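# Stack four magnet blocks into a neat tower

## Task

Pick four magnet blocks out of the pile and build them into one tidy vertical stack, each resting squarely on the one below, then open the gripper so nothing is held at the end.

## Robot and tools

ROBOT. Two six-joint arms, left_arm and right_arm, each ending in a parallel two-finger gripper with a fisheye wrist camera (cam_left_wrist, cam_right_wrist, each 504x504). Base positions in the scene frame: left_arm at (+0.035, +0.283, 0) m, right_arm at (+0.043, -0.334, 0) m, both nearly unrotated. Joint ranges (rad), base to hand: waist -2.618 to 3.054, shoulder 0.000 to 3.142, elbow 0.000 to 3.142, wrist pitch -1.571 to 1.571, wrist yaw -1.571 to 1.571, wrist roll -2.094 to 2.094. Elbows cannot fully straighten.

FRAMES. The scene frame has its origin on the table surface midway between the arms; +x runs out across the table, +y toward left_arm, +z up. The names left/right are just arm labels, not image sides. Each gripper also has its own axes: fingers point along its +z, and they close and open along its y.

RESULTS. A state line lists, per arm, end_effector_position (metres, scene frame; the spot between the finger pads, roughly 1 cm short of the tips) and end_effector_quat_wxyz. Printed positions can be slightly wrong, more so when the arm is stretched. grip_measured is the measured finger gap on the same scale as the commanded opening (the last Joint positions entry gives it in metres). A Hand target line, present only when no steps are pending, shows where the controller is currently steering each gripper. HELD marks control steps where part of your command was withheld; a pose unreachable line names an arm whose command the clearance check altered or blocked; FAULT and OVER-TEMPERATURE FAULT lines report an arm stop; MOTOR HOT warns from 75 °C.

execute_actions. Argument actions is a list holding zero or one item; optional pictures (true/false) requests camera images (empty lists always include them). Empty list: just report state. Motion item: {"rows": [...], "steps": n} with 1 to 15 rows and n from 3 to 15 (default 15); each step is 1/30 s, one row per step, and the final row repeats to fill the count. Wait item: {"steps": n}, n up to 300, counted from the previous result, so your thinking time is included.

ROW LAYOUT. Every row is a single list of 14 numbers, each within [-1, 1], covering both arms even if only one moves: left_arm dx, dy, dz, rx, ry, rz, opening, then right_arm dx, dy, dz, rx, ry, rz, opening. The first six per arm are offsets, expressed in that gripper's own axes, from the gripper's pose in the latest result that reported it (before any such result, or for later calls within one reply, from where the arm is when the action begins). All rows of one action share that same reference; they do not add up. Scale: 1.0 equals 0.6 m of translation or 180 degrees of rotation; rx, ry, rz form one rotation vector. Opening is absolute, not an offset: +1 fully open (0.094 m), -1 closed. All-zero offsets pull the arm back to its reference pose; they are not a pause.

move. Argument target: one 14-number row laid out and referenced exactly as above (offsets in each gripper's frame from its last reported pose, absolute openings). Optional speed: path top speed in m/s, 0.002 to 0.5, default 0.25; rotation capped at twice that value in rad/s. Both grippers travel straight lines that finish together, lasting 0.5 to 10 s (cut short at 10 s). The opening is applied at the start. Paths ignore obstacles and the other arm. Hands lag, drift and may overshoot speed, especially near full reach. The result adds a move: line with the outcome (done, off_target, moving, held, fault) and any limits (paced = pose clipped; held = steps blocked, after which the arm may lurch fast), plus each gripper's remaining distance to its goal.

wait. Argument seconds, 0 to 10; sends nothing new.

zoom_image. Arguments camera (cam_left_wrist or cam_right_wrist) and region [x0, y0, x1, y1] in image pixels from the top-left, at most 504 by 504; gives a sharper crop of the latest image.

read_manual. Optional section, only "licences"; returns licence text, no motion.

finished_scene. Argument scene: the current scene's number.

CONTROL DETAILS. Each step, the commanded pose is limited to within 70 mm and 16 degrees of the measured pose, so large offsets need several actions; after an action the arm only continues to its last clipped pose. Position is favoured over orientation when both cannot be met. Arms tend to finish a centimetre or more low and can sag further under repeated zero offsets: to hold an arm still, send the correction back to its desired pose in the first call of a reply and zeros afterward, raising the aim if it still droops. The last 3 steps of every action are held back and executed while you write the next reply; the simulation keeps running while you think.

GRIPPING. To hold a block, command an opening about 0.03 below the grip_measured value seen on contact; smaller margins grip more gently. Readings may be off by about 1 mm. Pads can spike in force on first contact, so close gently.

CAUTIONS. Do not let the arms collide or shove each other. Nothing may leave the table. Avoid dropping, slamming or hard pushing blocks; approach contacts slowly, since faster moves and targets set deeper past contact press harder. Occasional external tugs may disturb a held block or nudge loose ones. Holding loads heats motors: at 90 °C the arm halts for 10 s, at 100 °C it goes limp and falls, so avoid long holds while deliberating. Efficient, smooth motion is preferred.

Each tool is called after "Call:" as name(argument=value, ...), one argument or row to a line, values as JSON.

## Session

Call:
execute_actions(
  actions=[],
)

Scene clock: 0.00 s of 5800.00 s.
left_arm: end_effector_position=(+0.2571, +0.4942, +0.2032) grip_measured=+1.000 end_effector_quat_wxyz=(-0.110, +0.329, +0.913, +0.216) | right_arm: end_effector_position=(+0.6609, +0.0124, +0.1142) grip_measured=+1.000 end_effector_quat_wxyz=(+0.342, +0.154, +0.871, +0.317)
Joint positions: left_arm=[ 0.625  1.51   1.459 -1.328 -0.452  1.234  0.094] | right_arm=[ 0.503  2.638  2.432 -0.396 -0.066  0.878  0.094]
Joint velocities: left_arm=[-0.002 -0.002 -0.002  0.022  0.007 -0.022  0.   ] | right_arm=[ 0.012  0.007 -0.002  0.051 -0.022  0.022  0.   ]
Hand target (left_arm): +0.257, +0.494, +0.207; -0.106, +0.326, +0.913, +0.220
Hand target (right_arm): +0.663, +0.013, +0.130; +0.354, +0.150, +0.865, +0.323
camera_calibration (this result's frames):
cam_left_wrist: T_world_to_cam=[[-0.424335, -0.809595, -0.405581, 0.584729], [-0.741385, 0.0534635, 0.668946, 0.052204], [-0.519892, 0.584549, -0.622908, 0.090137], [0, 0, 0, 1]] pos_world=[0.333686, 0.417913, 0.25838]
cam_right_wrist: T_world_to_cam=[[-0.103452, -0.782689, -0.613756, 0.140837], [-0.978347, 0.191289, -0.0790341, 0.686261], [0.179264, 0.592289, -0.78553, 0.0910242], [0, 0, 0, 1]] pos_world=[0.669654, -0.0749552, 0.21218]

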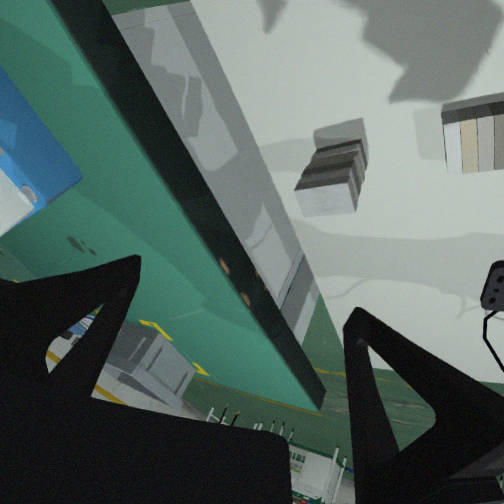

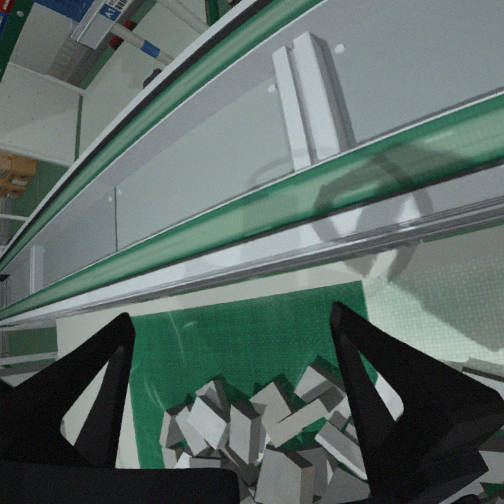

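Call:
move(
  target=[0,0,0,0,0,0,1,0.195,-0.165,-0.53,0.311,0.067,0.255,0.5],
  speed=0.35,
)

Scene clock: 2.70 s of 5800.00 s.
left_arm: end_effector_position=(+0.2571, +0.4942, +0.2032) grip_measured=+1.000 end_effector_quat_wxyz=(-0.110, +0.329, +0.913, +0.216) | right_arm: end_effector_position=(+0.3518, -0.1382, +0.1625) grip_measured=+0.502 end_effector_quat_wxyz=(-0.004, +0.573, +0.819, +0.005)
Joint positions: left_arm=[ 0.625  1.51   1.459 -1.328 -0.452  1.234  0.094] | right_arm=[ 0.568  1.942  1.887 -1.509 -0.011  1.778  0.071]
Joint velocities: left_arm=[ 0.017  0.002 -0.002 -0.022  0.081  0.066  0.   ] | right_arm=[-0.007  0.002  0.002 -0.022 -0.037  0.022  0.001]
Hand target (left_arm): +0.257, +0.494, +0.203; -0.110, +0.329, +0.913, +0.216
Hand target (right_arm): +0.346, -0.144, +0.167; -0.006, +0.578, +0.816, +0.002
Off the commanded pose (left_arm): 0.000 m, 0 deg.
Off the commanded pose (right_arm): 0.012 m, 1 deg.
Kept back: nothing.
move: off_target (right_arm)
camera_calibration (this result's frames):
cam_left_wrist: T_world_to_cam=[[-0.424335, -0.809595, -0.405581, 0.584729], [-0.741385, 0.0534635, 0.668946, 0.052204], [-0.519892, 0.584549, -0.622908, 0.090137], [0, 0, 0, 1]] pos_world=[0.333686, 0.417913, 0.25838]
cam_right_wrist: T_world_to_cam=[[-0.93649, -0.343393, 0.0711796, 0.263121], [-0.247873, 0.791723, 0.55833, 0.138864], [-0.248082, 0.505228, -0.82656, 0.418567], [0, 0, 0, 1]] pos_world=[0.38467, -0.23106, 0.24971]

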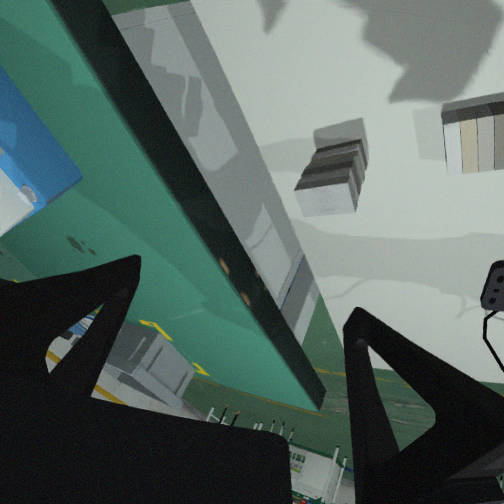

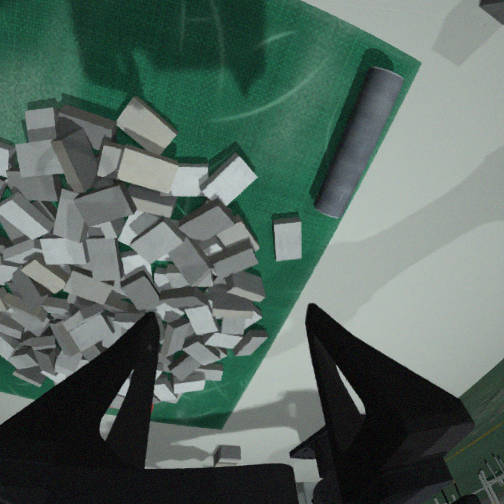

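Call:
zoom_image(
  camera="cam_right_wrist",
  region=[100, 80, 320, 300],
)

Region (100, 80, 320, 300) of cam_right_wrist's 504x504 image, scaled by 2.291, with more detail than that image has.

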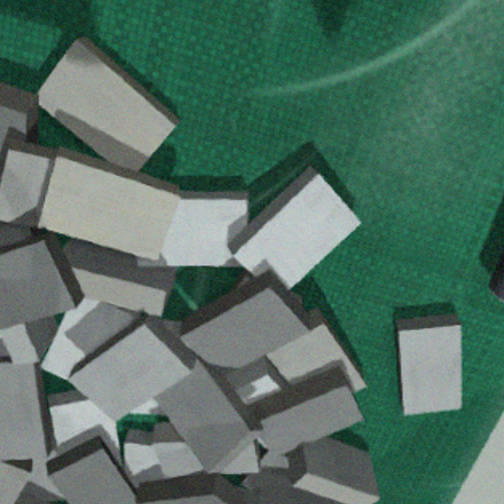

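Call:
move(
  target=[0,0,0,0,0,0,1,-0.06,0.112,0.145,0,-0.004,-0.389,-0.2],
  speed=0.35,
)

Call:
zoom_image(
  camera="cam_right_wrist",
  region=[130, 170, 330, 370],
)

Scene clock: 5.67 s of 5800.00 s.
left_arm: end_effector_position=(+0.2571, +0.4942, +0.2032) grip_measured=+1.000 end_effector_quat_wxyz=(-0.110, +0.329, +0.913, +0.216) | right_arm: end_effector_position=(+0.4167, -0.1474, +0.0707) grip_measured=-0.198 end_effector_quat_wxyz=(-0.015, -0.001, +1.000, -0.001)
Joint positions: left_arm=[ 0.625  1.51   1.459 -1.328 -0.452  1.234  0.094] | right_arm=[ 0.466  2.187  1.887 -1.299 -0.012  0.453  0.038]
Joint velocities: left_arm=[-0.017 -0.002  0.017 -0.007 -0.022 -0.022  0.   ] | right_arm=[ 0.007 -0.017 -0.007  0.007  0.037 -0.007  0.001]
Hand target (left_arm): +0.257, +0.494, +0.203; -0.110, +0.329, +0.913, +0.216
Hand target (right_arm): +0.429, -0.148, +0.078; +0.005, -0.001, +1.000, +0.004
Off the commanded pose (left_arm): 0.000 m, 0 deg.
Off the commanded pose (right_arm): 0.012 m, 2 deg.
Kept back: nothing.
move: off_target (right_arm)
camera_calibration (this result's frames):
cam_left_wrist: T_world_to_cam=[[-0.424335, -0.809595, -0.405581, 0.584729], [-0.741385, 0.0534635, 0.668946, 0.052204], [-0.519892, 0.584549, -0.622908, 0.090137], [0, 0, 0, 1]] pos_world=[0.333686, 0.417913, 0.25838]
cam_right_wrist: T_world_to_cam=[[0.00524103, -0.997035, 0.0767678, -0.161857], [-0.818663, 0.0398071, 0.572893, 0.33947], [-0.57425, -0.0658495, -0.816027, 0.414395], [0, 0, 0, 1]] pos_world=[0.516726, -0.147603, 0.156103]

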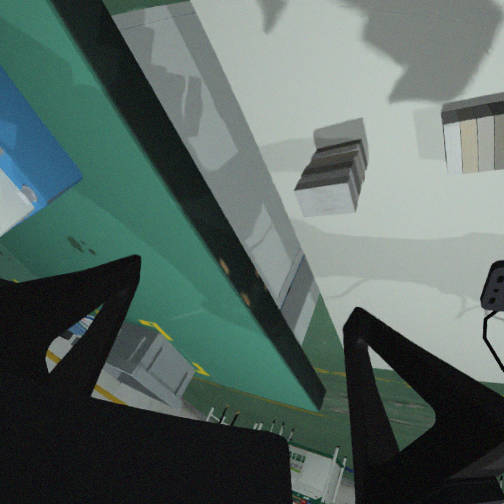

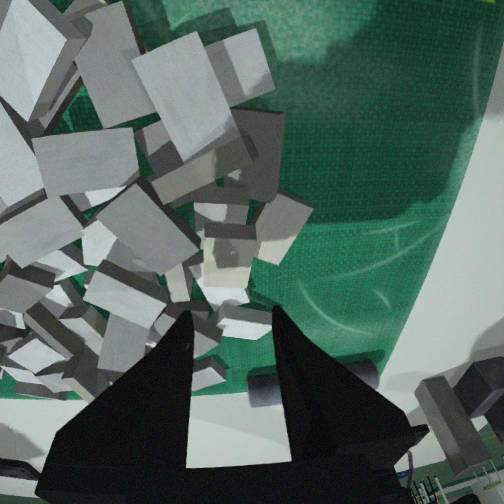

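Region (130, 170, 330, 370) of cam_right_wrist's 504x504 image, scaled by 2.520, with more detail than that image has.

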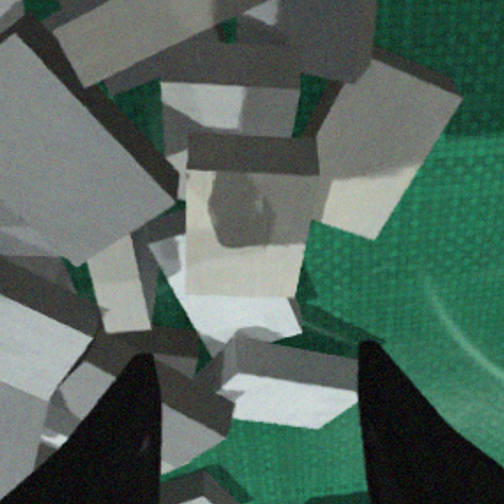

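Call:
move(
  target=[0,0,0,0,0,0,1,-0.018,0.002,0.018,0,-0.065,0.025,-0.27],
  speed=0.15,
)

Call:
zoom_image(
  camera="cam_right_wrist",
  region=[130, 200, 330, 400],
)

Scene clock: 7.23 s of 5800.00 s.
left_arm: end_effector_position=(+0.2571, +0.4942, +0.2032) grip_measured=+1.000 end_effector_quat_wxyz=(-0.110, +0.329, +0.913, +0.216) | right_arm: end_effector_position=(+0.4255, -0.1484, +0.0495) grip_measured=-0.268 end_effector_quat_wxyz=(+0.068, +0.037, +0.997, -0.002)
Joint positions: left_arm=[ 0.625  1.51   1.459 -1.328 -0.452  1.234  0.094] | right_arm=[ 0.49   2.083  1.632 -1.003  0.071  0.549  0.034]
Joint velocities: left_arm=[ 0.007 -0.012  0.007  0.022  0.051 -0.081  0.   ] | right_arm=[-0.002  0.002 -0.012 -0.037 -0.022  0.022 -0.001]
Hand target (left_arm): +0.257, +0.494, +0.203; -0.110, +0.329, +0.913, +0.216
Hand target (right_arm): +0.427, -0.147, +0.059; +0.087, +0.036, +0.996, -0.002
Off the commanded pose (left_arm): 0.000 m, 0 deg.
Off the commanded pose (right_arm): 0.010 m, 2 deg.
Kept back: nothing.
move: done
camera_calibration (this result's frames):
cam_left_wrist: T_world_to_cam=[[-0.424335, -0.809595, -0.405581, 0.584729], [-0.741385, 0.0534635, 0.668946, 0.052204], [-0.519892, 0.584549, -0.622908, 0.090137], [0, 0, 0, 1]] pos_world=[0.333686, 0.417913, 0.25838]
cam_right_wrist: T_world_to_cam=[[-0.0829279, -0.993805, 0.073995, -0.123139], [-0.896506, 0.106822, 0.42996, 0.409039], [-0.4352, -0.0306813, -0.899811, 0.352312], [0, 0, 0, 1]] pos_world=[0.509821, -0.155261, 0.150255]

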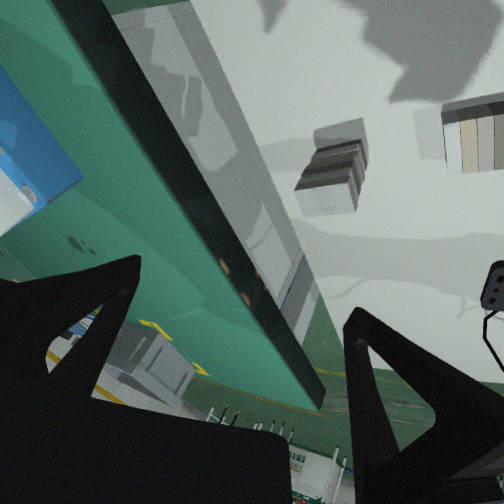

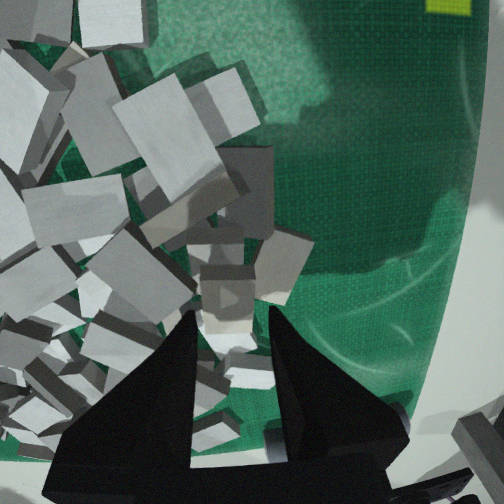

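Region (130, 200, 330, 400) of cam_right_wrist's 504x504 image, scaled by 2.520, with more detail than that image has.

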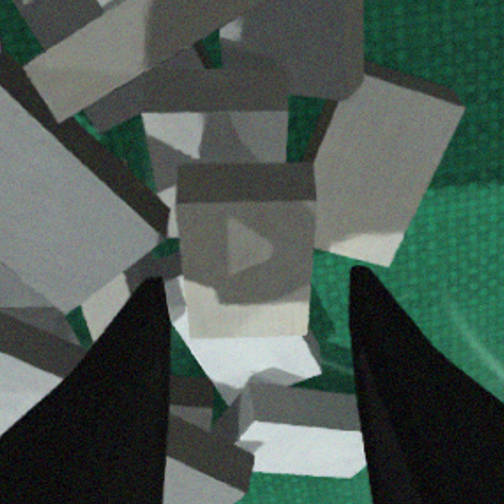

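Call:
move(
  target=[0,0,0,0,0,0,1,0.012,0.002,0.026,0,0,0,-0.27],
  speed=0.05,
)

Call:
zoom_image(
  camera="cam_right_wrist",
  region=[130, 200, 330, 400],
)

Scene clock: 8.17 s of 5800.00 s.
left_arm: end_effector_position=(+0.2571, +0.4942, +0.2032) grip_measured=+1.000 end_effector_quat_wxyz=(-0.110, +0.329, +0.913, +0.216) | right_arm: end_effector_position=(+0.4217, -0.1498, +0.0376) grip_measured=-0.268 end_effector_quat_wxyz=(+0.065, +0.037, +0.997, -0.002)
Joint positions: left_arm=[ 0.625  1.51   1.459 -1.328 -0.452  1.234  0.094] | right_arm=[ 0.49   2.083  1.584 -0.961  0.067  0.55   0.034]
Joint velocities: left_arm=[-0.007 -0.012  0.012 -0.037  0.007  0.037  0.   ] | right_arm=[ 0.002 -0.017  0.007  0.066  0.022  0.007 -0.   ]
Hand target (left_arm): +0.257, +0.494, +0.203; -0.110, +0.329, +0.913, +0.216
Hand target (right_arm): +0.421, -0.147, +0.033; +0.068, +0.037, +0.997, -0.002
Off the commanded pose (left_arm): 0.000 m, 0 deg.
Off the commanded pose (right_arm): 0.006 m, 0 deg.
Kept back: nothing.
move: done
camera_calibration (this result's frames):
cam_left_wrist: T_world_to_cam=[[-0.424335, -0.809595, -0.405581, 0.584729], [-0.741385, 0.0534635, 0.668946, 0.052204], [-0.519892, 0.584549, -0.622908, 0.090137], [0, 0, 0, 1]] pos_world=[0.333686, 0.417913, 0.25838]
cam_right_wrist: T_world_to_cam=[[-0.0832834, -0.99378, 0.0739257, -0.123785], [-0.893918, 0.107288, 0.435201, 0.40965], [-0.440425, -0.0298385, -0.897293, 0.342161], [0, 0, 0, 1]] pos_world=[0.506581, -0.156756, 0.13789]

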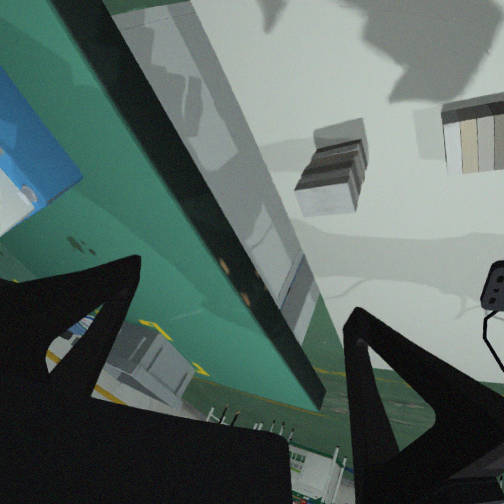

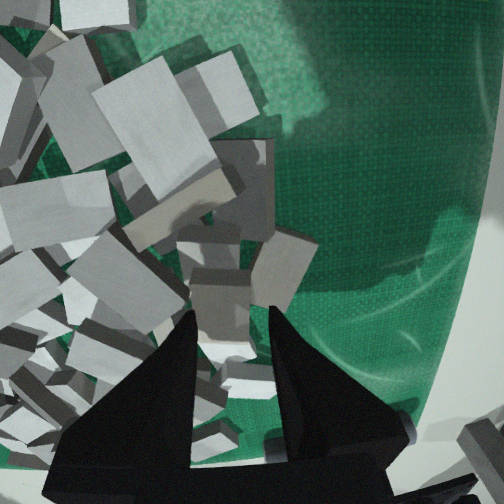

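Region (130, 200, 330, 400) of cam_right_wrist's 504x504 image, scaled by 2.520, with more detail than that image has.

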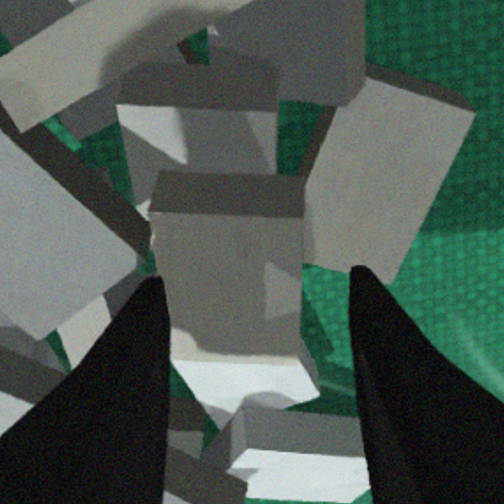

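Call:
move(
  target=[0,0,0,0,0,0,1,0,0.013,0,0,0,0,-0.2],
  speed=0.04,
)

Call:
move(
  target=[0,0,0,0,0,0,1,0.004,0.004,0.012,0,0,0,-0.25],
  speed=0.04,
)

Call:
zoom_image(
  camera="cam_right_wrist",
  region=[130, 200, 330, 400],
)

Scene clock: 9.20 s of 5800.00 s.
left_arm: end_effector_position=(+0.2571, +0.4942, +0.2032) grip_measured=+1.000 end_effector_quat_wxyz=(-0.110, +0.329, +0.913, +0.216) | right_arm: end_effector_position=(+0.4186, -0.1484, +0.0323) grip_measured=-0.202 end_effector_quat_wxyz=(+0.057, +0.038, +0.998, -0.006)
Joint positions: left_arm=[ 0.625  1.51   1.459 -1.328 -0.452  1.234  0.094] | right_arm=[ 0.496  2.096  1.584 -0.965  0.067  0.559  0.038]
Joint velocities: left_arm=[ 0.012  0.002  0.007 -0.007 -0.022  0.022  0.   ] | right_arm=[-0.002  0.012 -0.007 -0.051  0.007 -0.051  0.   ]
Hand target (left_arm): +0.257, +0.494, +0.203; -0.110, +0.329, +0.913, +0.216
Hand target (right_arm): +0.422, -0.142, +0.038; +0.065, +0.037, +0.997, -0.002
Off the commanded pose (left_arm): 0.000 m, 0 deg.
Off the commanded pose (right_arm): 0.009 m, 1 deg.
Kept back: nothing.
move: done
camera_calibration (this result's frames):
cam_left_wrist: T_world_to_cam=[[-0.424335, -0.809595, -0.405581, 0.584729], [-0.741385, 0.0534635, 0.668946, 0.052204], [-0.519892, 0.584549, -0.622908, 0.090137], [0, 0, 0, 1]] pos_world=[0.333686, 0.417913, 0.25838]
cam_right_wrist: T_world_to_cam=[[-0.0846159, -0.993039, 0.0819325, -0.121922], [-0.886738, 0.112551, 0.448361, 0.406372], [-0.454461, -0.0347142, -0.89009, 0.340987], [0, 0, 0, 1]] pos_world=[0.504995, -0.154974, 0.131297]

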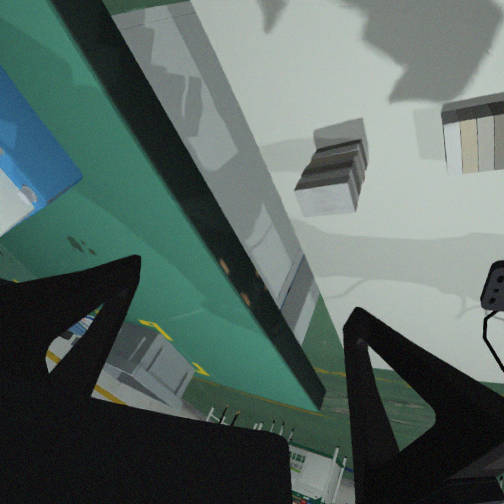

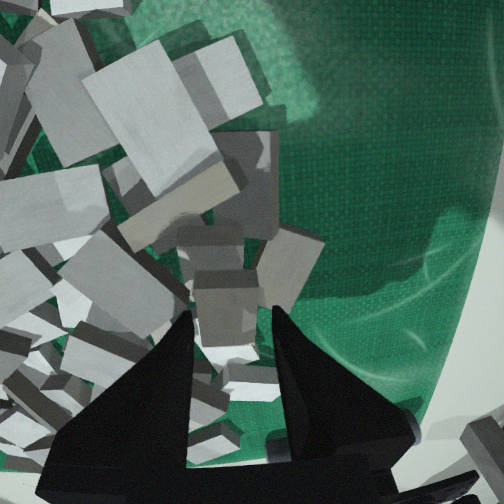

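Scene clock: 9.90 s of 5800.00 s.
left_arm: end_effector_position=(+0.2571, +0.4942, +0.2032) grip_measured=+1.000 end_effector_quat_wxyz=(-0.110, +0.329, +0.913, +0.216) | right_arm: end_effector_position=(+0.4209, -0.1472, +0.0326) grip_measured=-0.248 end_effector_quat_wxyz=(+0.062, +0.038, +0.997, -0.003)
Joint positions: left_arm=[ 0.625  1.51   1.459 -1.328 -0.452  1.234  0.094] | right_arm=[ 0.496  2.096  1.584 -0.955  0.067  0.559  0.035]
Joint velocities: left_arm=[-0.002 -0.002 -0.002  0.007 -0.007 -0.022  0.   ] | right_arm=[-0.007 -0.007 -0.007 -0.037  0.007 -0.037 -0.001]
Hand target (left_arm): +0.257, +0.494, +0.203; -0.110, +0.329, +0.913, +0.216
Hand target (right_arm): +0.417, -0.146, +0.025; +0.057, +0.038, +0.998, -0.006
Off the commanded pose (left_arm): 0.000 m, 0 deg.
Off the commanded pose (right_arm): 0.009 m, 1 deg.
Kept back: nothing.
move: done
camera_calibration (this result's frames):
cam_left_wrist: T_world_to_cam=[[-0.424335, -0.809595, -0.405581, 0.584729], [-0.741385, 0.0534635, 0.668946, 0.052204], [-0.519892, 0.584549, -0.622908, 0.090137], [0, 0, 0, 1]] pos_world=[0.333686, 0.417913, 0.25838]
cam_right_wrist: T_world_to_cam=[[-0.0853627, -0.993433, 0.0761782, -0.120079], [-0.890937, 0.110335, 0.44052, 0.409883], [-0.446032, -0.0302661, -0.894505, 0.339572], [0, 0, 0, 1]] pos_world=[0.50639, -0.154238, 0.132335]

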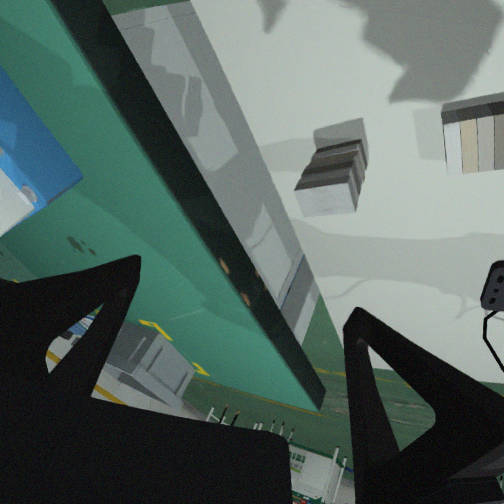

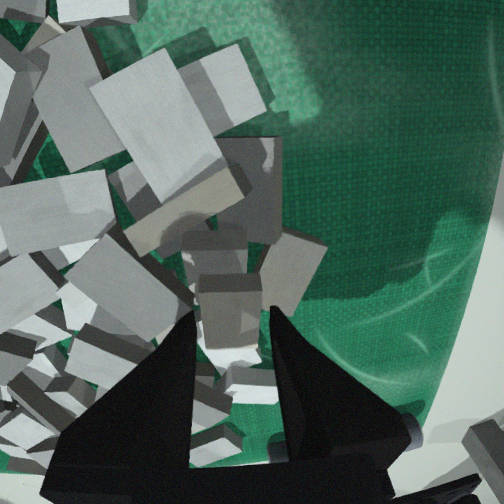

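Region (130, 200, 330, 400) of cam_right_wrist's 504x504 image, scaled by 2.520, with more detail than that image has.

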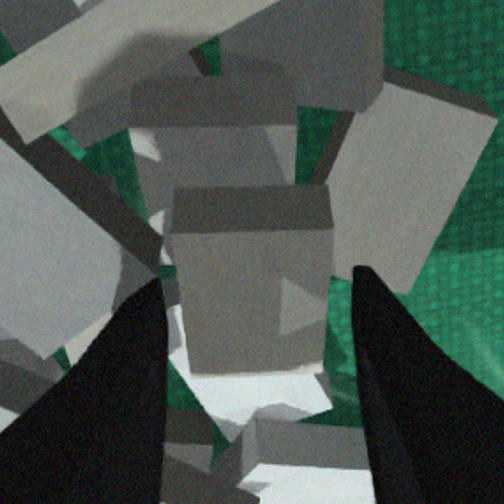

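Call:
execute_actions(
  actions=[],
)

Call:
move(
  target=[0,0,0,0,0,0,1,0,0,0,0,0,0,-0.53],
)

Call:
move(
  target=[0,0,0,0,0,0,1,0,0,-0.09,0,0,0,-0.53],
  speed=0.1,
)

Scene clock: 10.40 s of 5800.00 s.
left_arm: end_effector_position=(+0.2571, +0.4942, +0.2032) grip_measured=+1.000 end_effector_quat_wxyz=(-0.110, +0.329, +0.913, +0.216) | right_arm: end_effector_position=(+0.4211, -0.1471, +0.0326) grip_measured=-0.248 end_effector_quat_wxyz=(+0.062, +0.038, +0.997, -0.003)
Joint positions: left_arm=[ 0.625  1.51   1.459 -1.328 -0.452  1.234  0.094] | right_arm=[ 0.496  2.096  1.584 -0.953  0.067  0.559  0.035]
Joint velocities: left_arm=[-0.007  0.002  0.002  0.051  0.051 -0.007  0.   ] | right_arm=[ 0.007 -0.007 -0.002 -0.022 -0.037  0.022 -0.001]
Hand target (left_arm): +0.257, +0.494, +0.203; -0.110, +0.329, +0.913, +0.216
Hand target (right_arm): +0.417, -0.146, +0.025; +0.057, +0.038, +0.998, -0.006
Off the commanded pose (left_arm): 0.000 m, 0 deg.
Off the commanded pose (right_arm): 0.009 m, 1 deg.
Kept back: nothing.
Steps of this call (steps 1 to 15: nothing new was sent). Readings (end_effector_position):
1: left_arm (+0.2571, +0.4942, +0.2032) | right_arm (+0.4210, -0.1472, +0.0326)
2: left_arm (+0.2571, +0.4942, +0.2032) | right_arm (+0.4210, -0.1472, +0.0326)
4: left_arm (+0.2571, +0.4942, +0.2032) | right_arm (+0.4211, -0.1471, +0.0326)
8: left_arm (+0.2571, +0.4942, +0.2032) | right_arm (+0.4211, -0.1471, +0.0326)
15: the state above
camera_calibration (this result's frames):
cam_left_wrist: T_world_to_cam=[[-0.424335, -0.809595, -0.405581, 0.584729], [-0.741385, 0.0534635, 0.668946, 0.052204], [-0.519892, 0.584549, -0.622908, 0.090137], [0, 0, 0, 1]] pos_world=[0.333686, 0.417913, 0.25838]
cam_right_wrist: T_world_to_cam=[[-0.0854395, -0.993474, 0.0755612, -0.119883], [-0.891382, 0.1101, 0.439677, 0.410259], [-0.445127, -0.0297882, -0.894972, 0.339418], [0, 0, 0, 1]] pos_world=[0.506538, -0.154159, 0.132447]

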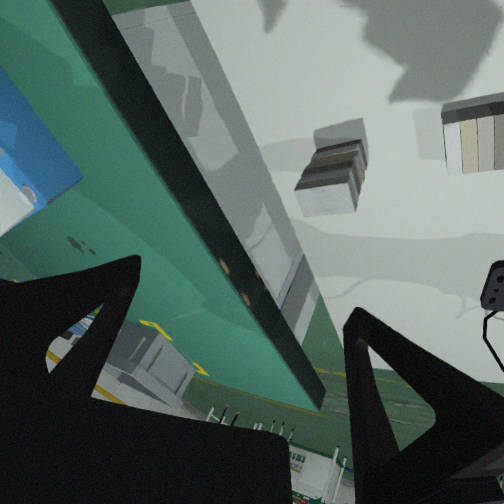

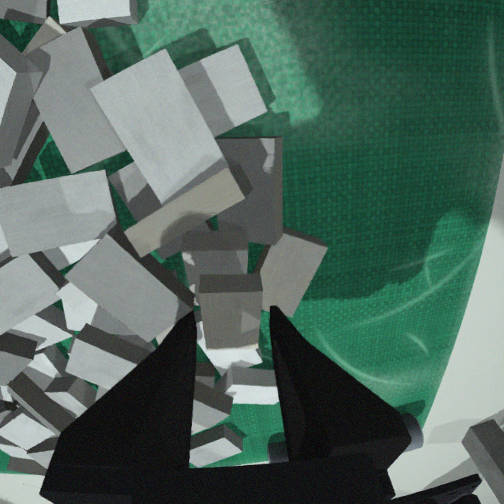

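Scene clock: 10.90 s of 5800.00 s.
left_arm: end_effector_position=(+0.2571, +0.4942, +0.2032) grip_measured=+1.000 end_effector_quat_wxyz=(-0.110, +0.329, +0.913, +0.216) | right_arm: end_effector_position=(+0.4211, -0.1470, +0.0326) grip_measured=-0.486 end_effector_quat_wxyz=(+0.062, +0.038, +0.997, -0.003)
Joint positions: left_arm=[ 0.625  1.51   1.459 -1.328 -0.452  1.234  0.094] | right_arm=[ 0.496  2.096  1.584 -0.953  0.067  0.559  0.024]
Joint velocities: left_arm=[ 0.007  0.002 -0.007  0.051 -0.037 -0.139  0.   ] | right_arm=[-0.012  0.012  0.002 -0.037 -0.081 -0.051 -0.001]
Hand target (left_arm): +0.257, +0.494, +0.203; -0.110, +0.329, +0.913, +0.216
Hand target (right_arm): +0.421, -0.147, +0.033; +0.062, +0.038, +0.997, -0.003
Off the commanded pose (left_arm): 0.000 m, 0 deg.
Off the commanded pose (right_arm): 0.000 m, 0 deg.
Kept back: nothing.
move: done
camera_calibration (this result's frames):
cam_left_wrist: T_world_to_cam=[[-0.424335, -0.809595, -0.405581, 0.584729], [-0.741385, 0.0534635, 0.668946, 0.052204], [-0.519892, 0.584549, -0.622908, 0.090137], [0, 0, 0, 1]] pos_world=[0.333686, 0.417913, 0.25838]
cam_right_wrist: T_world_to_cam=[[-0.0853863, -0.993503, 0.075243, -0.119841], [-0.891309, 0.109917, 0.439871, 0.410162], [-0.445284, -0.0295058, -0.894903, 0.339507], [0, 0, 0, 1]] pos_world=[0.506525, -0.154129, 0.132425]

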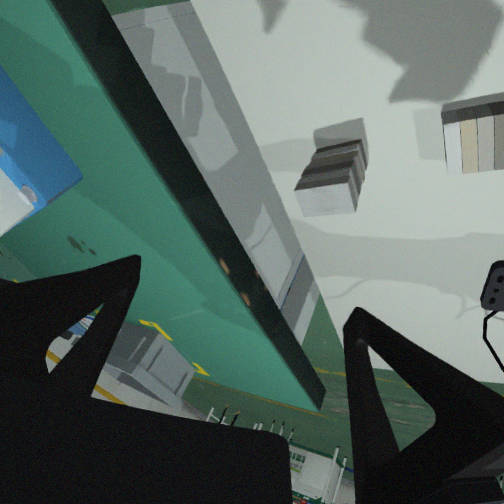

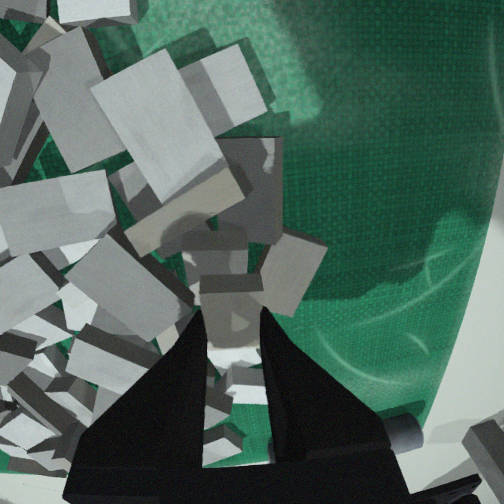

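Scene clock: 12.00 s of 5800.00 s.
left_arm: end_effector_position=(+0.2571, +0.4942, +0.2032) grip_measured=+1.000 end_effector_quat_wxyz=(-0.110, +0.329, +0.913, +0.216) | right_arm: end_effector_position=(+0.4090, -0.1534, +0.0703) grip_measured=-0.486 end_effector_quat_wxyz=(+0.043, +0.040, +0.998, -0.013)
Joint positions: left_arm=[ 0.625  1.51   1.459 -1.328 -0.452  1.234  0.094] | right_arm=[ 0.496  2.053  1.676 -1.131  0.067  0.563  0.024]
Joint velocities: left_arm=[-0.012  0.022  0.007  0.007  0.007  0.081  0.   ] | right_arm=[-0.017  0.032 -0.012 -0.022  0.066 -0.066 -0.001]
Hand target (left_arm): +0.257, +0.494, +0.203; -0.110, +0.329, +0.913, +0.216
Hand target (right_arm): +0.413, -0.146, +0.086; +0.062, +0.038, +0.997, -0.003
Off the commanded pose (left_arm): 0.000 m, 0 deg.
Off the commanded pose (right_arm): 0.018 m, 2 deg.
Kept back: nothing.
move: off_target (right_arm)
camera_calibration (this result's frames):
cam_left_wrist: T_world_to_cam=[[-0.424335, -0.809595, -0.405581, 0.584729], [-0.741385, 0.0534635, 0.668946, 0.052204], [-0.519892, 0.584549, -0.622908, 0.090137], [0, 0, 0, 1]] pos_world=[0.333686, 0.417913, 0.25838]
cam_right_wrist: T_world_to_cam=[[-0.0861985, -0.991422, 0.0982457, -0.131059], [-0.873334, 0.122648, 0.471428, 0.37583], [-0.479434, -0.0451649, -0.876415, 0.377895], [0, 0, 0, 1]] pos_world=[0.498104, -0.158962, 0.166892]

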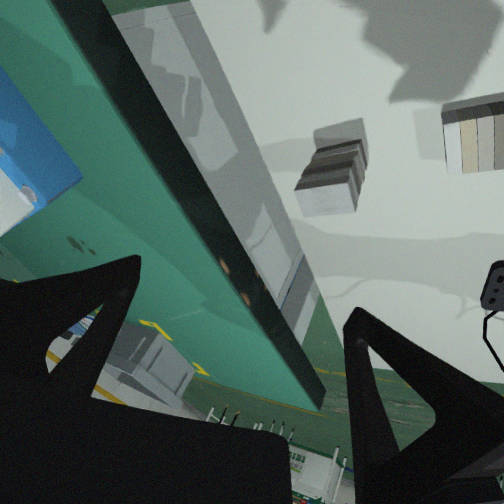

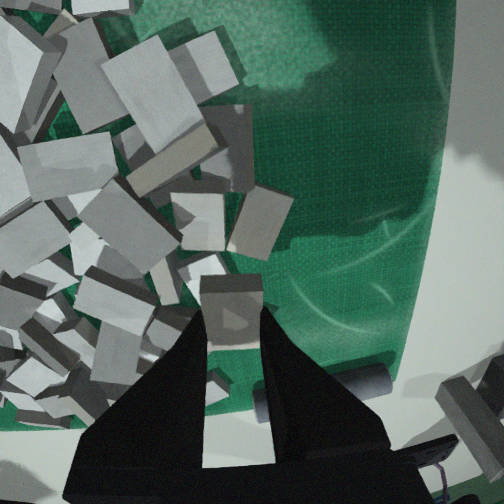

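Call:
move(
  target=[0,0,0,0,0,0,1,0.209,0.06,-0.028,0.0075,0.029,0.324,-0.53],
)

Scene clock: 14.90 s of 5800.00 s.
left_arm: end_effector_position=(+0.2571, +0.4942, +0.2032) grip_measured=+1.000 end_effector_quat_wxyz=(-0.110, +0.329, +0.913, +0.216) | right_arm: end_effector_position=(+0.2889, -0.1091, +0.0660) grip_measured=-0.486 end_effector_quat_wxyz=(-0.003, +0.522, +0.853, -0.011)
Joint positions: left_arm=[ 0.625  1.51   1.459 -1.328 -0.452  1.234  0.094] | right_arm=[ 0.749  1.852  1.381 -1.122  0.     1.837  0.024]
Joint velocities: left_arm=[ 0.012  0.012 -0.002 -0.022  0.037 -0.007  0.   ] | right_arm=[ 0.002  0.002 -0.007  0.066 -0.051  0.007 -0.001]
Hand target (left_arm): +0.257, +0.494, +0.203; -0.110, +0.329, +0.913, +0.216
Hand target (right_arm): +0.286, -0.108, +0.072; +0.001, +0.522, +0.853, -0.003
Off the commanded pose (left_arm): 0.000 m, 0 deg.
Off the commanded pose (right_arm): 0.010 m, 1 deg.
Kept back: nothing.
move: done
camera_calibration (this result's frames):
cam_left_wrist: T_world_to_cam=[[-0.424335, -0.809595, -0.405581, 0.584729], [-0.741385, 0.0534635, 0.668946, 0.052204], [-0.519892, 0.584549, -0.622908, 0.090137], [0, 0, 0, 1]] pos_world=[0.333686, 0.417913, 0.25838]
cam_right_wrist: T_world_to_cam=[[-0.886397, -0.452539, 0.0975124, 0.192989], [-0.334234, 0.771365, 0.541557, 0.177988], [-0.320293, 0.447442, -0.83499, 0.32362], [0, 0, 0, 1]] pos_world=[0.334208, -0.19476, 0.15501]

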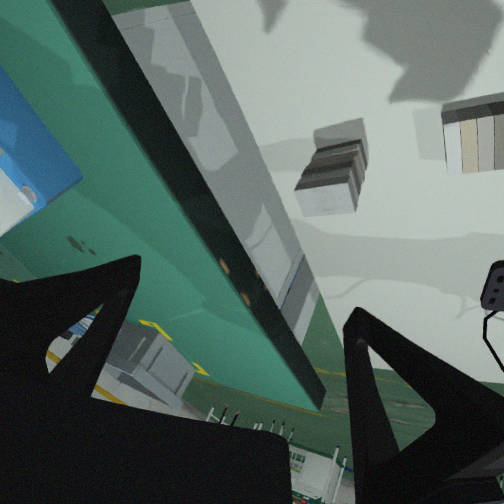

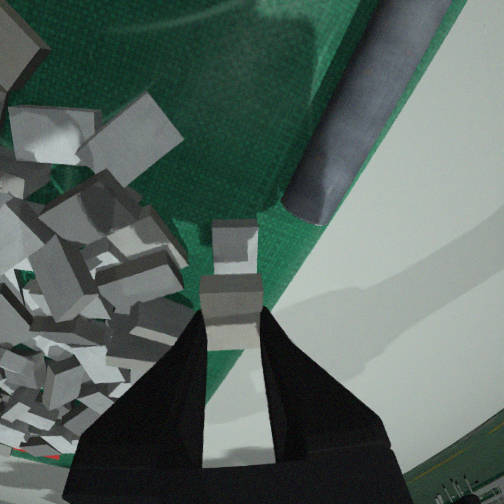

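Call:
move(
  target=[0,0,0,0,0,0,1,-0.002,-0.008,0.045,0,0,0,-0.53],
  speed=0.06,
)

Call:
zoom_image(
  camera="cam_right_wrist",
  region=[160,220,300,360],
)

Scene clock: 16.07 s of 5800.00 s.
left_arm: end_effector_position=(+0.2571, +0.4942, +0.2032) grip_measured=+1.000 end_effector_quat_wxyz=(-0.110, +0.329, +0.913, +0.216) | right_arm: end_effector_position=(+0.2870, -0.1108, +0.0423) grip_measured=-0.486 end_effector_quat_wxyz=(-0.002, +0.523, +0.852, -0.006)
Joint positions: left_arm=[ 0.625  1.51   1.459 -1.328 -0.452  1.234  0.094] | right_arm=[ 0.749  1.858  1.291 -1.016 -0.     1.84   0.024]
Joint velocities: left_arm=[-0.002  0.017  0.002 -0.022 -0.066  0.022  0.   ] | right_arm=[ 0.002  0.002 -0.007  0.066 -0.051 -0.066 -0.   ]
Hand target (left_arm): +0.257, +0.494, +0.203; -0.110, +0.329, +0.913, +0.216
Hand target (right_arm): +0.285, -0.113, +0.039; -0.003, +0.522, +0.853, -0.011
Off the commanded pose (left_arm): 0.000 m, 0 deg.
Off the commanded pose (right_arm): 0.004 m, 1 deg.
Kept back: nothing.
move: done
camera_calibration (this result's frames):
cam_left_wrist: T_world_to_cam=[[-0.424335, -0.809595, -0.405581, 0.584729], [-0.741385, 0.0534635, 0.668946, 0.052204], [-0.519892, 0.584549, -0.622908, 0.090137], [0, 0, 0, 1]] pos_world=[0.333686, 0.417913, 0.25838]
cam_right_wrist: T_world_to_cam=[[-0.888118, -0.451168, 0.0877118, 0.193897], [-0.336478, 0.768231, 0.544613, 0.191635], [-0.313095, 0.454168, -0.834088, 0.302593], [0, 0, 0, 1]] pos_world=[0.331424, -0.197168, 0.131015]

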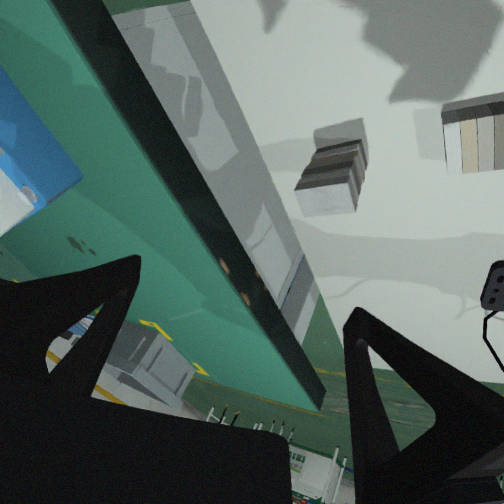

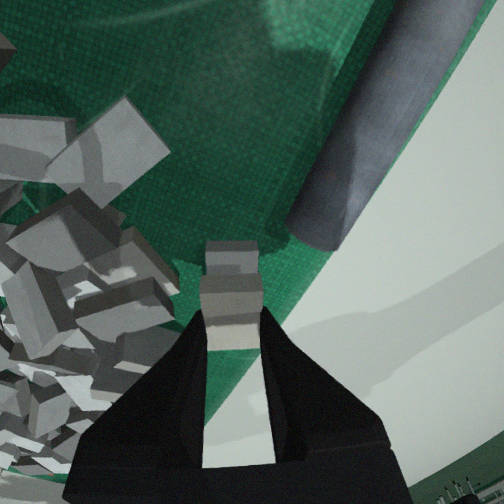

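Region (160, 220, 300, 360) of cam_right_wrist's 504x504 image, scaled by 3.600, with more detail than that image has.

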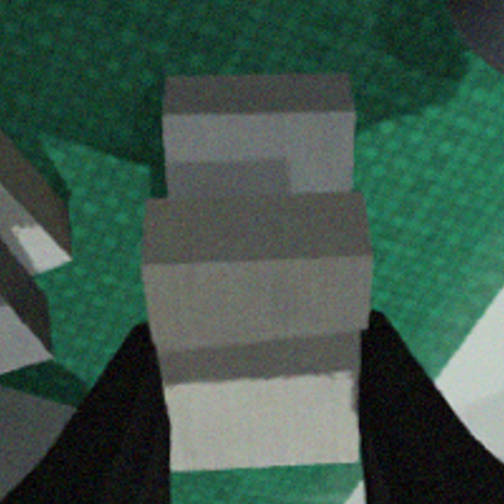

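Call:
move(
  target=[0,0,0,0,0,0,1,0,-0.005,0.027,0,0,0,-0.53],
  speed=0.03,
)

Call:
zoom_image(
  camera="cam_right_wrist",
  region=[160,220,300,360],
)

Scene clock: 17.20 s of 5800.00 s.
left_arm: end_effector_position=(+0.2571, +0.4942, +0.2032) grip_measured=+1.000 end_effector_quat_wxyz=(-0.110, +0.329, +0.913, +0.216) | right_arm: end_effector_position=(+0.2873, -0.1105, +0.0318) grip_measured=-0.486 end_effector_quat_wxyz=(+0.001, +0.523, +0.852, +0.002)
Joint positions: left_arm=[ 0.625  1.51   1.459 -1.328 -0.452  1.234  0.094] | right_arm=[ 0.749  1.858  1.247 -0.955 -0.     1.84   0.024]
Joint velocities: left_arm=[-0.007 -0.012 -0.012  0.051 -0.037 -0.081  0.   ] | right_arm=[-0.012  0.007  0.002  0.081  0.007 -0.051 -0.001]
Hand target (left_arm): +0.257, +0.494, +0.203; -0.110, +0.329, +0.913, +0.216
Hand target (right_arm): +0.284, -0.113, +0.026; -0.002, +0.523, +0.852, -0.006
Off the commanded pose (left_arm): 0.000 m, 0 deg.
Off the commanded pose (right_arm): 0.007 m, 1 deg.
Kept back: nothing.
move: done
camera_calibration (this result's frames):
cam_left_wrist: T_world_to_cam=[[-0.424335, -0.809595, -0.405581, 0.584729], [-0.741385, 0.0534635, 0.668946, 0.052204], [-0.519892, 0.584549, -0.622908, 0.090137], [0, 0, 0, 1]] pos_world=[0.333686, 0.417913, 0.25838]
cam_right_wrist: T_world_to_cam=[[-0.889127, -0.452087, 0.0712136, 0.195962], [-0.343418, 0.761909, 0.549144, 0.198389], [-0.302519, 0.463803, -0.832688, 0.291775], [0, 0, 0, 1]] pos_world=[0.330633, -0.197889, 0.120059]

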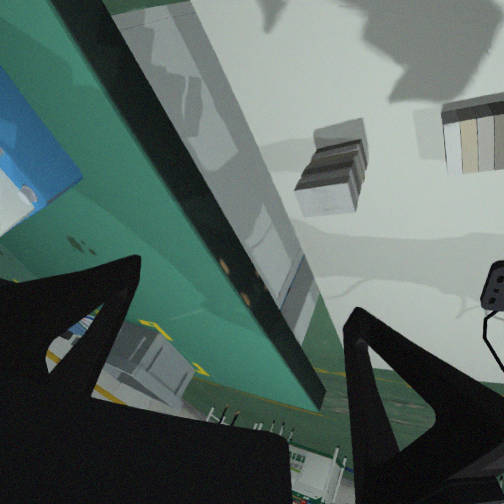

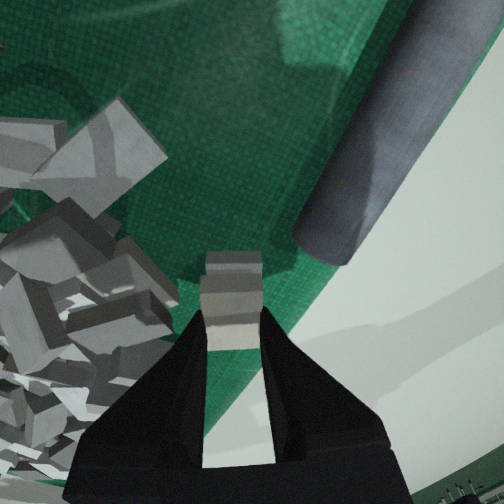

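Region (160, 220, 300, 360) of cam_right_wrist's 504x504 image, scaled by 3.600, with more detail than that image has.

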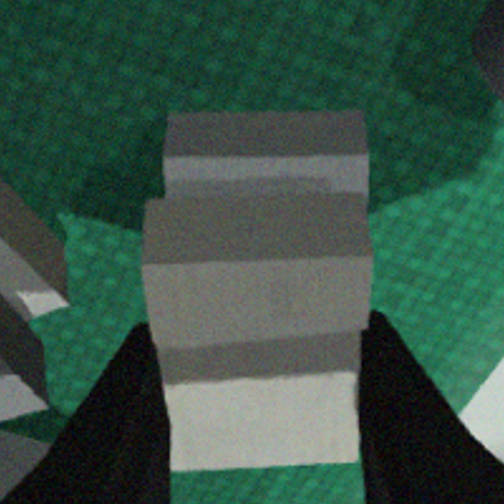

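Needs ~1.5 mm to −gy, and ~9 mm down.

Call:
move(
  target=[0,0,0,0,0,0,1,0,-0.011,0.022,0,0,0,-0.53],
  speed=0.02,
)

Call:
zoom_image(
  camera="cam_right_wrist",
  region=[160,220,300,360],
)

Scene clock: 18.40 s of 5800.00 s.
left_arm: end_effector_position=(+0.2571, +0.4942, +0.2032) grip_measured=+1.000 end_effector_quat_wxyz=(-0.110, +0.329, +0.913, +0.216) | right_arm: end_effector_position=(+0.2873, -0.1103, +0.0269) grip_measured=-0.486 end_effector_quat_wxyz=(+0.002, +0.523, +0.852, +0.009)
Joint positions: left_arm=[ 0.625  1.51   1.459 -1.328 -0.452  1.234  0.094] | right_arm=[ 0.749  1.854  1.22  -0.919 -0.001  1.84   0.024]
Joint velocities: left_arm=[ 0.007  0.002 -0.002 -0.037  0.066  0.022  0.   ] | right_arm=[ 0.002  0.017  0.012 -0.022  0.037  0.022 -0.001]
Hand target (left_arm): +0.257, +0.494, +0.203; -0.110, +0.329, +0.913, +0.216
Hand target (right_arm): +0.282, -0.114, +0.019; +0.000, +0.523, +0.852, +0.002
Off the commanded pose (left_arm): 0.000 m, 0 deg.
Off the commanded pose (right_arm): 0.011 m, 1 deg.
Kept back: nothing.
move: off_target (right_arm)
camera_calibration (this result's frames):
cam_left_wrist: T_world_to_cam=[[-0.424335, -0.809595, -0.405581, 0.584729], [-0.741385, 0.0534635, 0.668946, 0.052204], [-0.519892, 0.584549, -0.622908, 0.090137], [0, 0, 0, 1]] pos_world=[0.333686, 0.417913, 0.25838]
cam_right_wrist: T_world_to_cam=[[-0.88973, -0.452714, 0.0585688, 0.196757], [-0.348581, 0.756639, 0.553162, 0.201751], [-0.29474, 0.471749, -0.831012, 0.286221], [0, 0, 0, 1]] pos_world=[0.329748, -0.198602, 0.114728]

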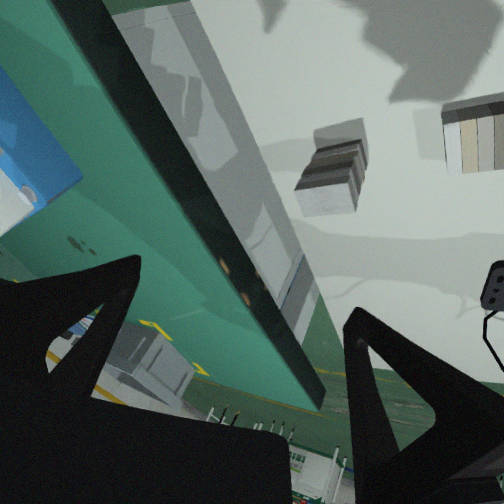

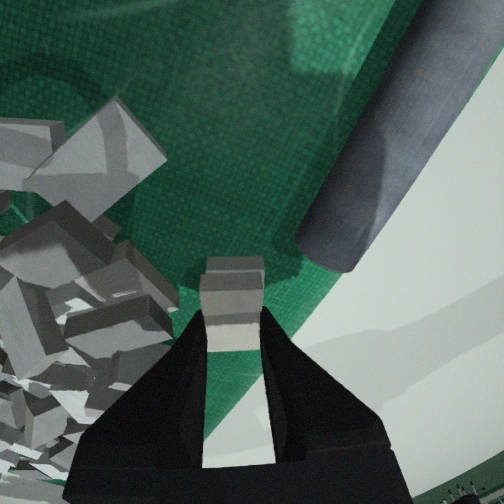

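Region (160, 220, 300, 360) of cam_right_wrist's 504x504 image, scaled by 3.600, with more detail than that image has.

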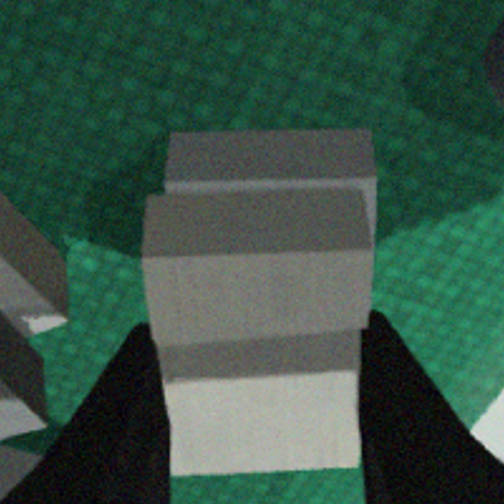

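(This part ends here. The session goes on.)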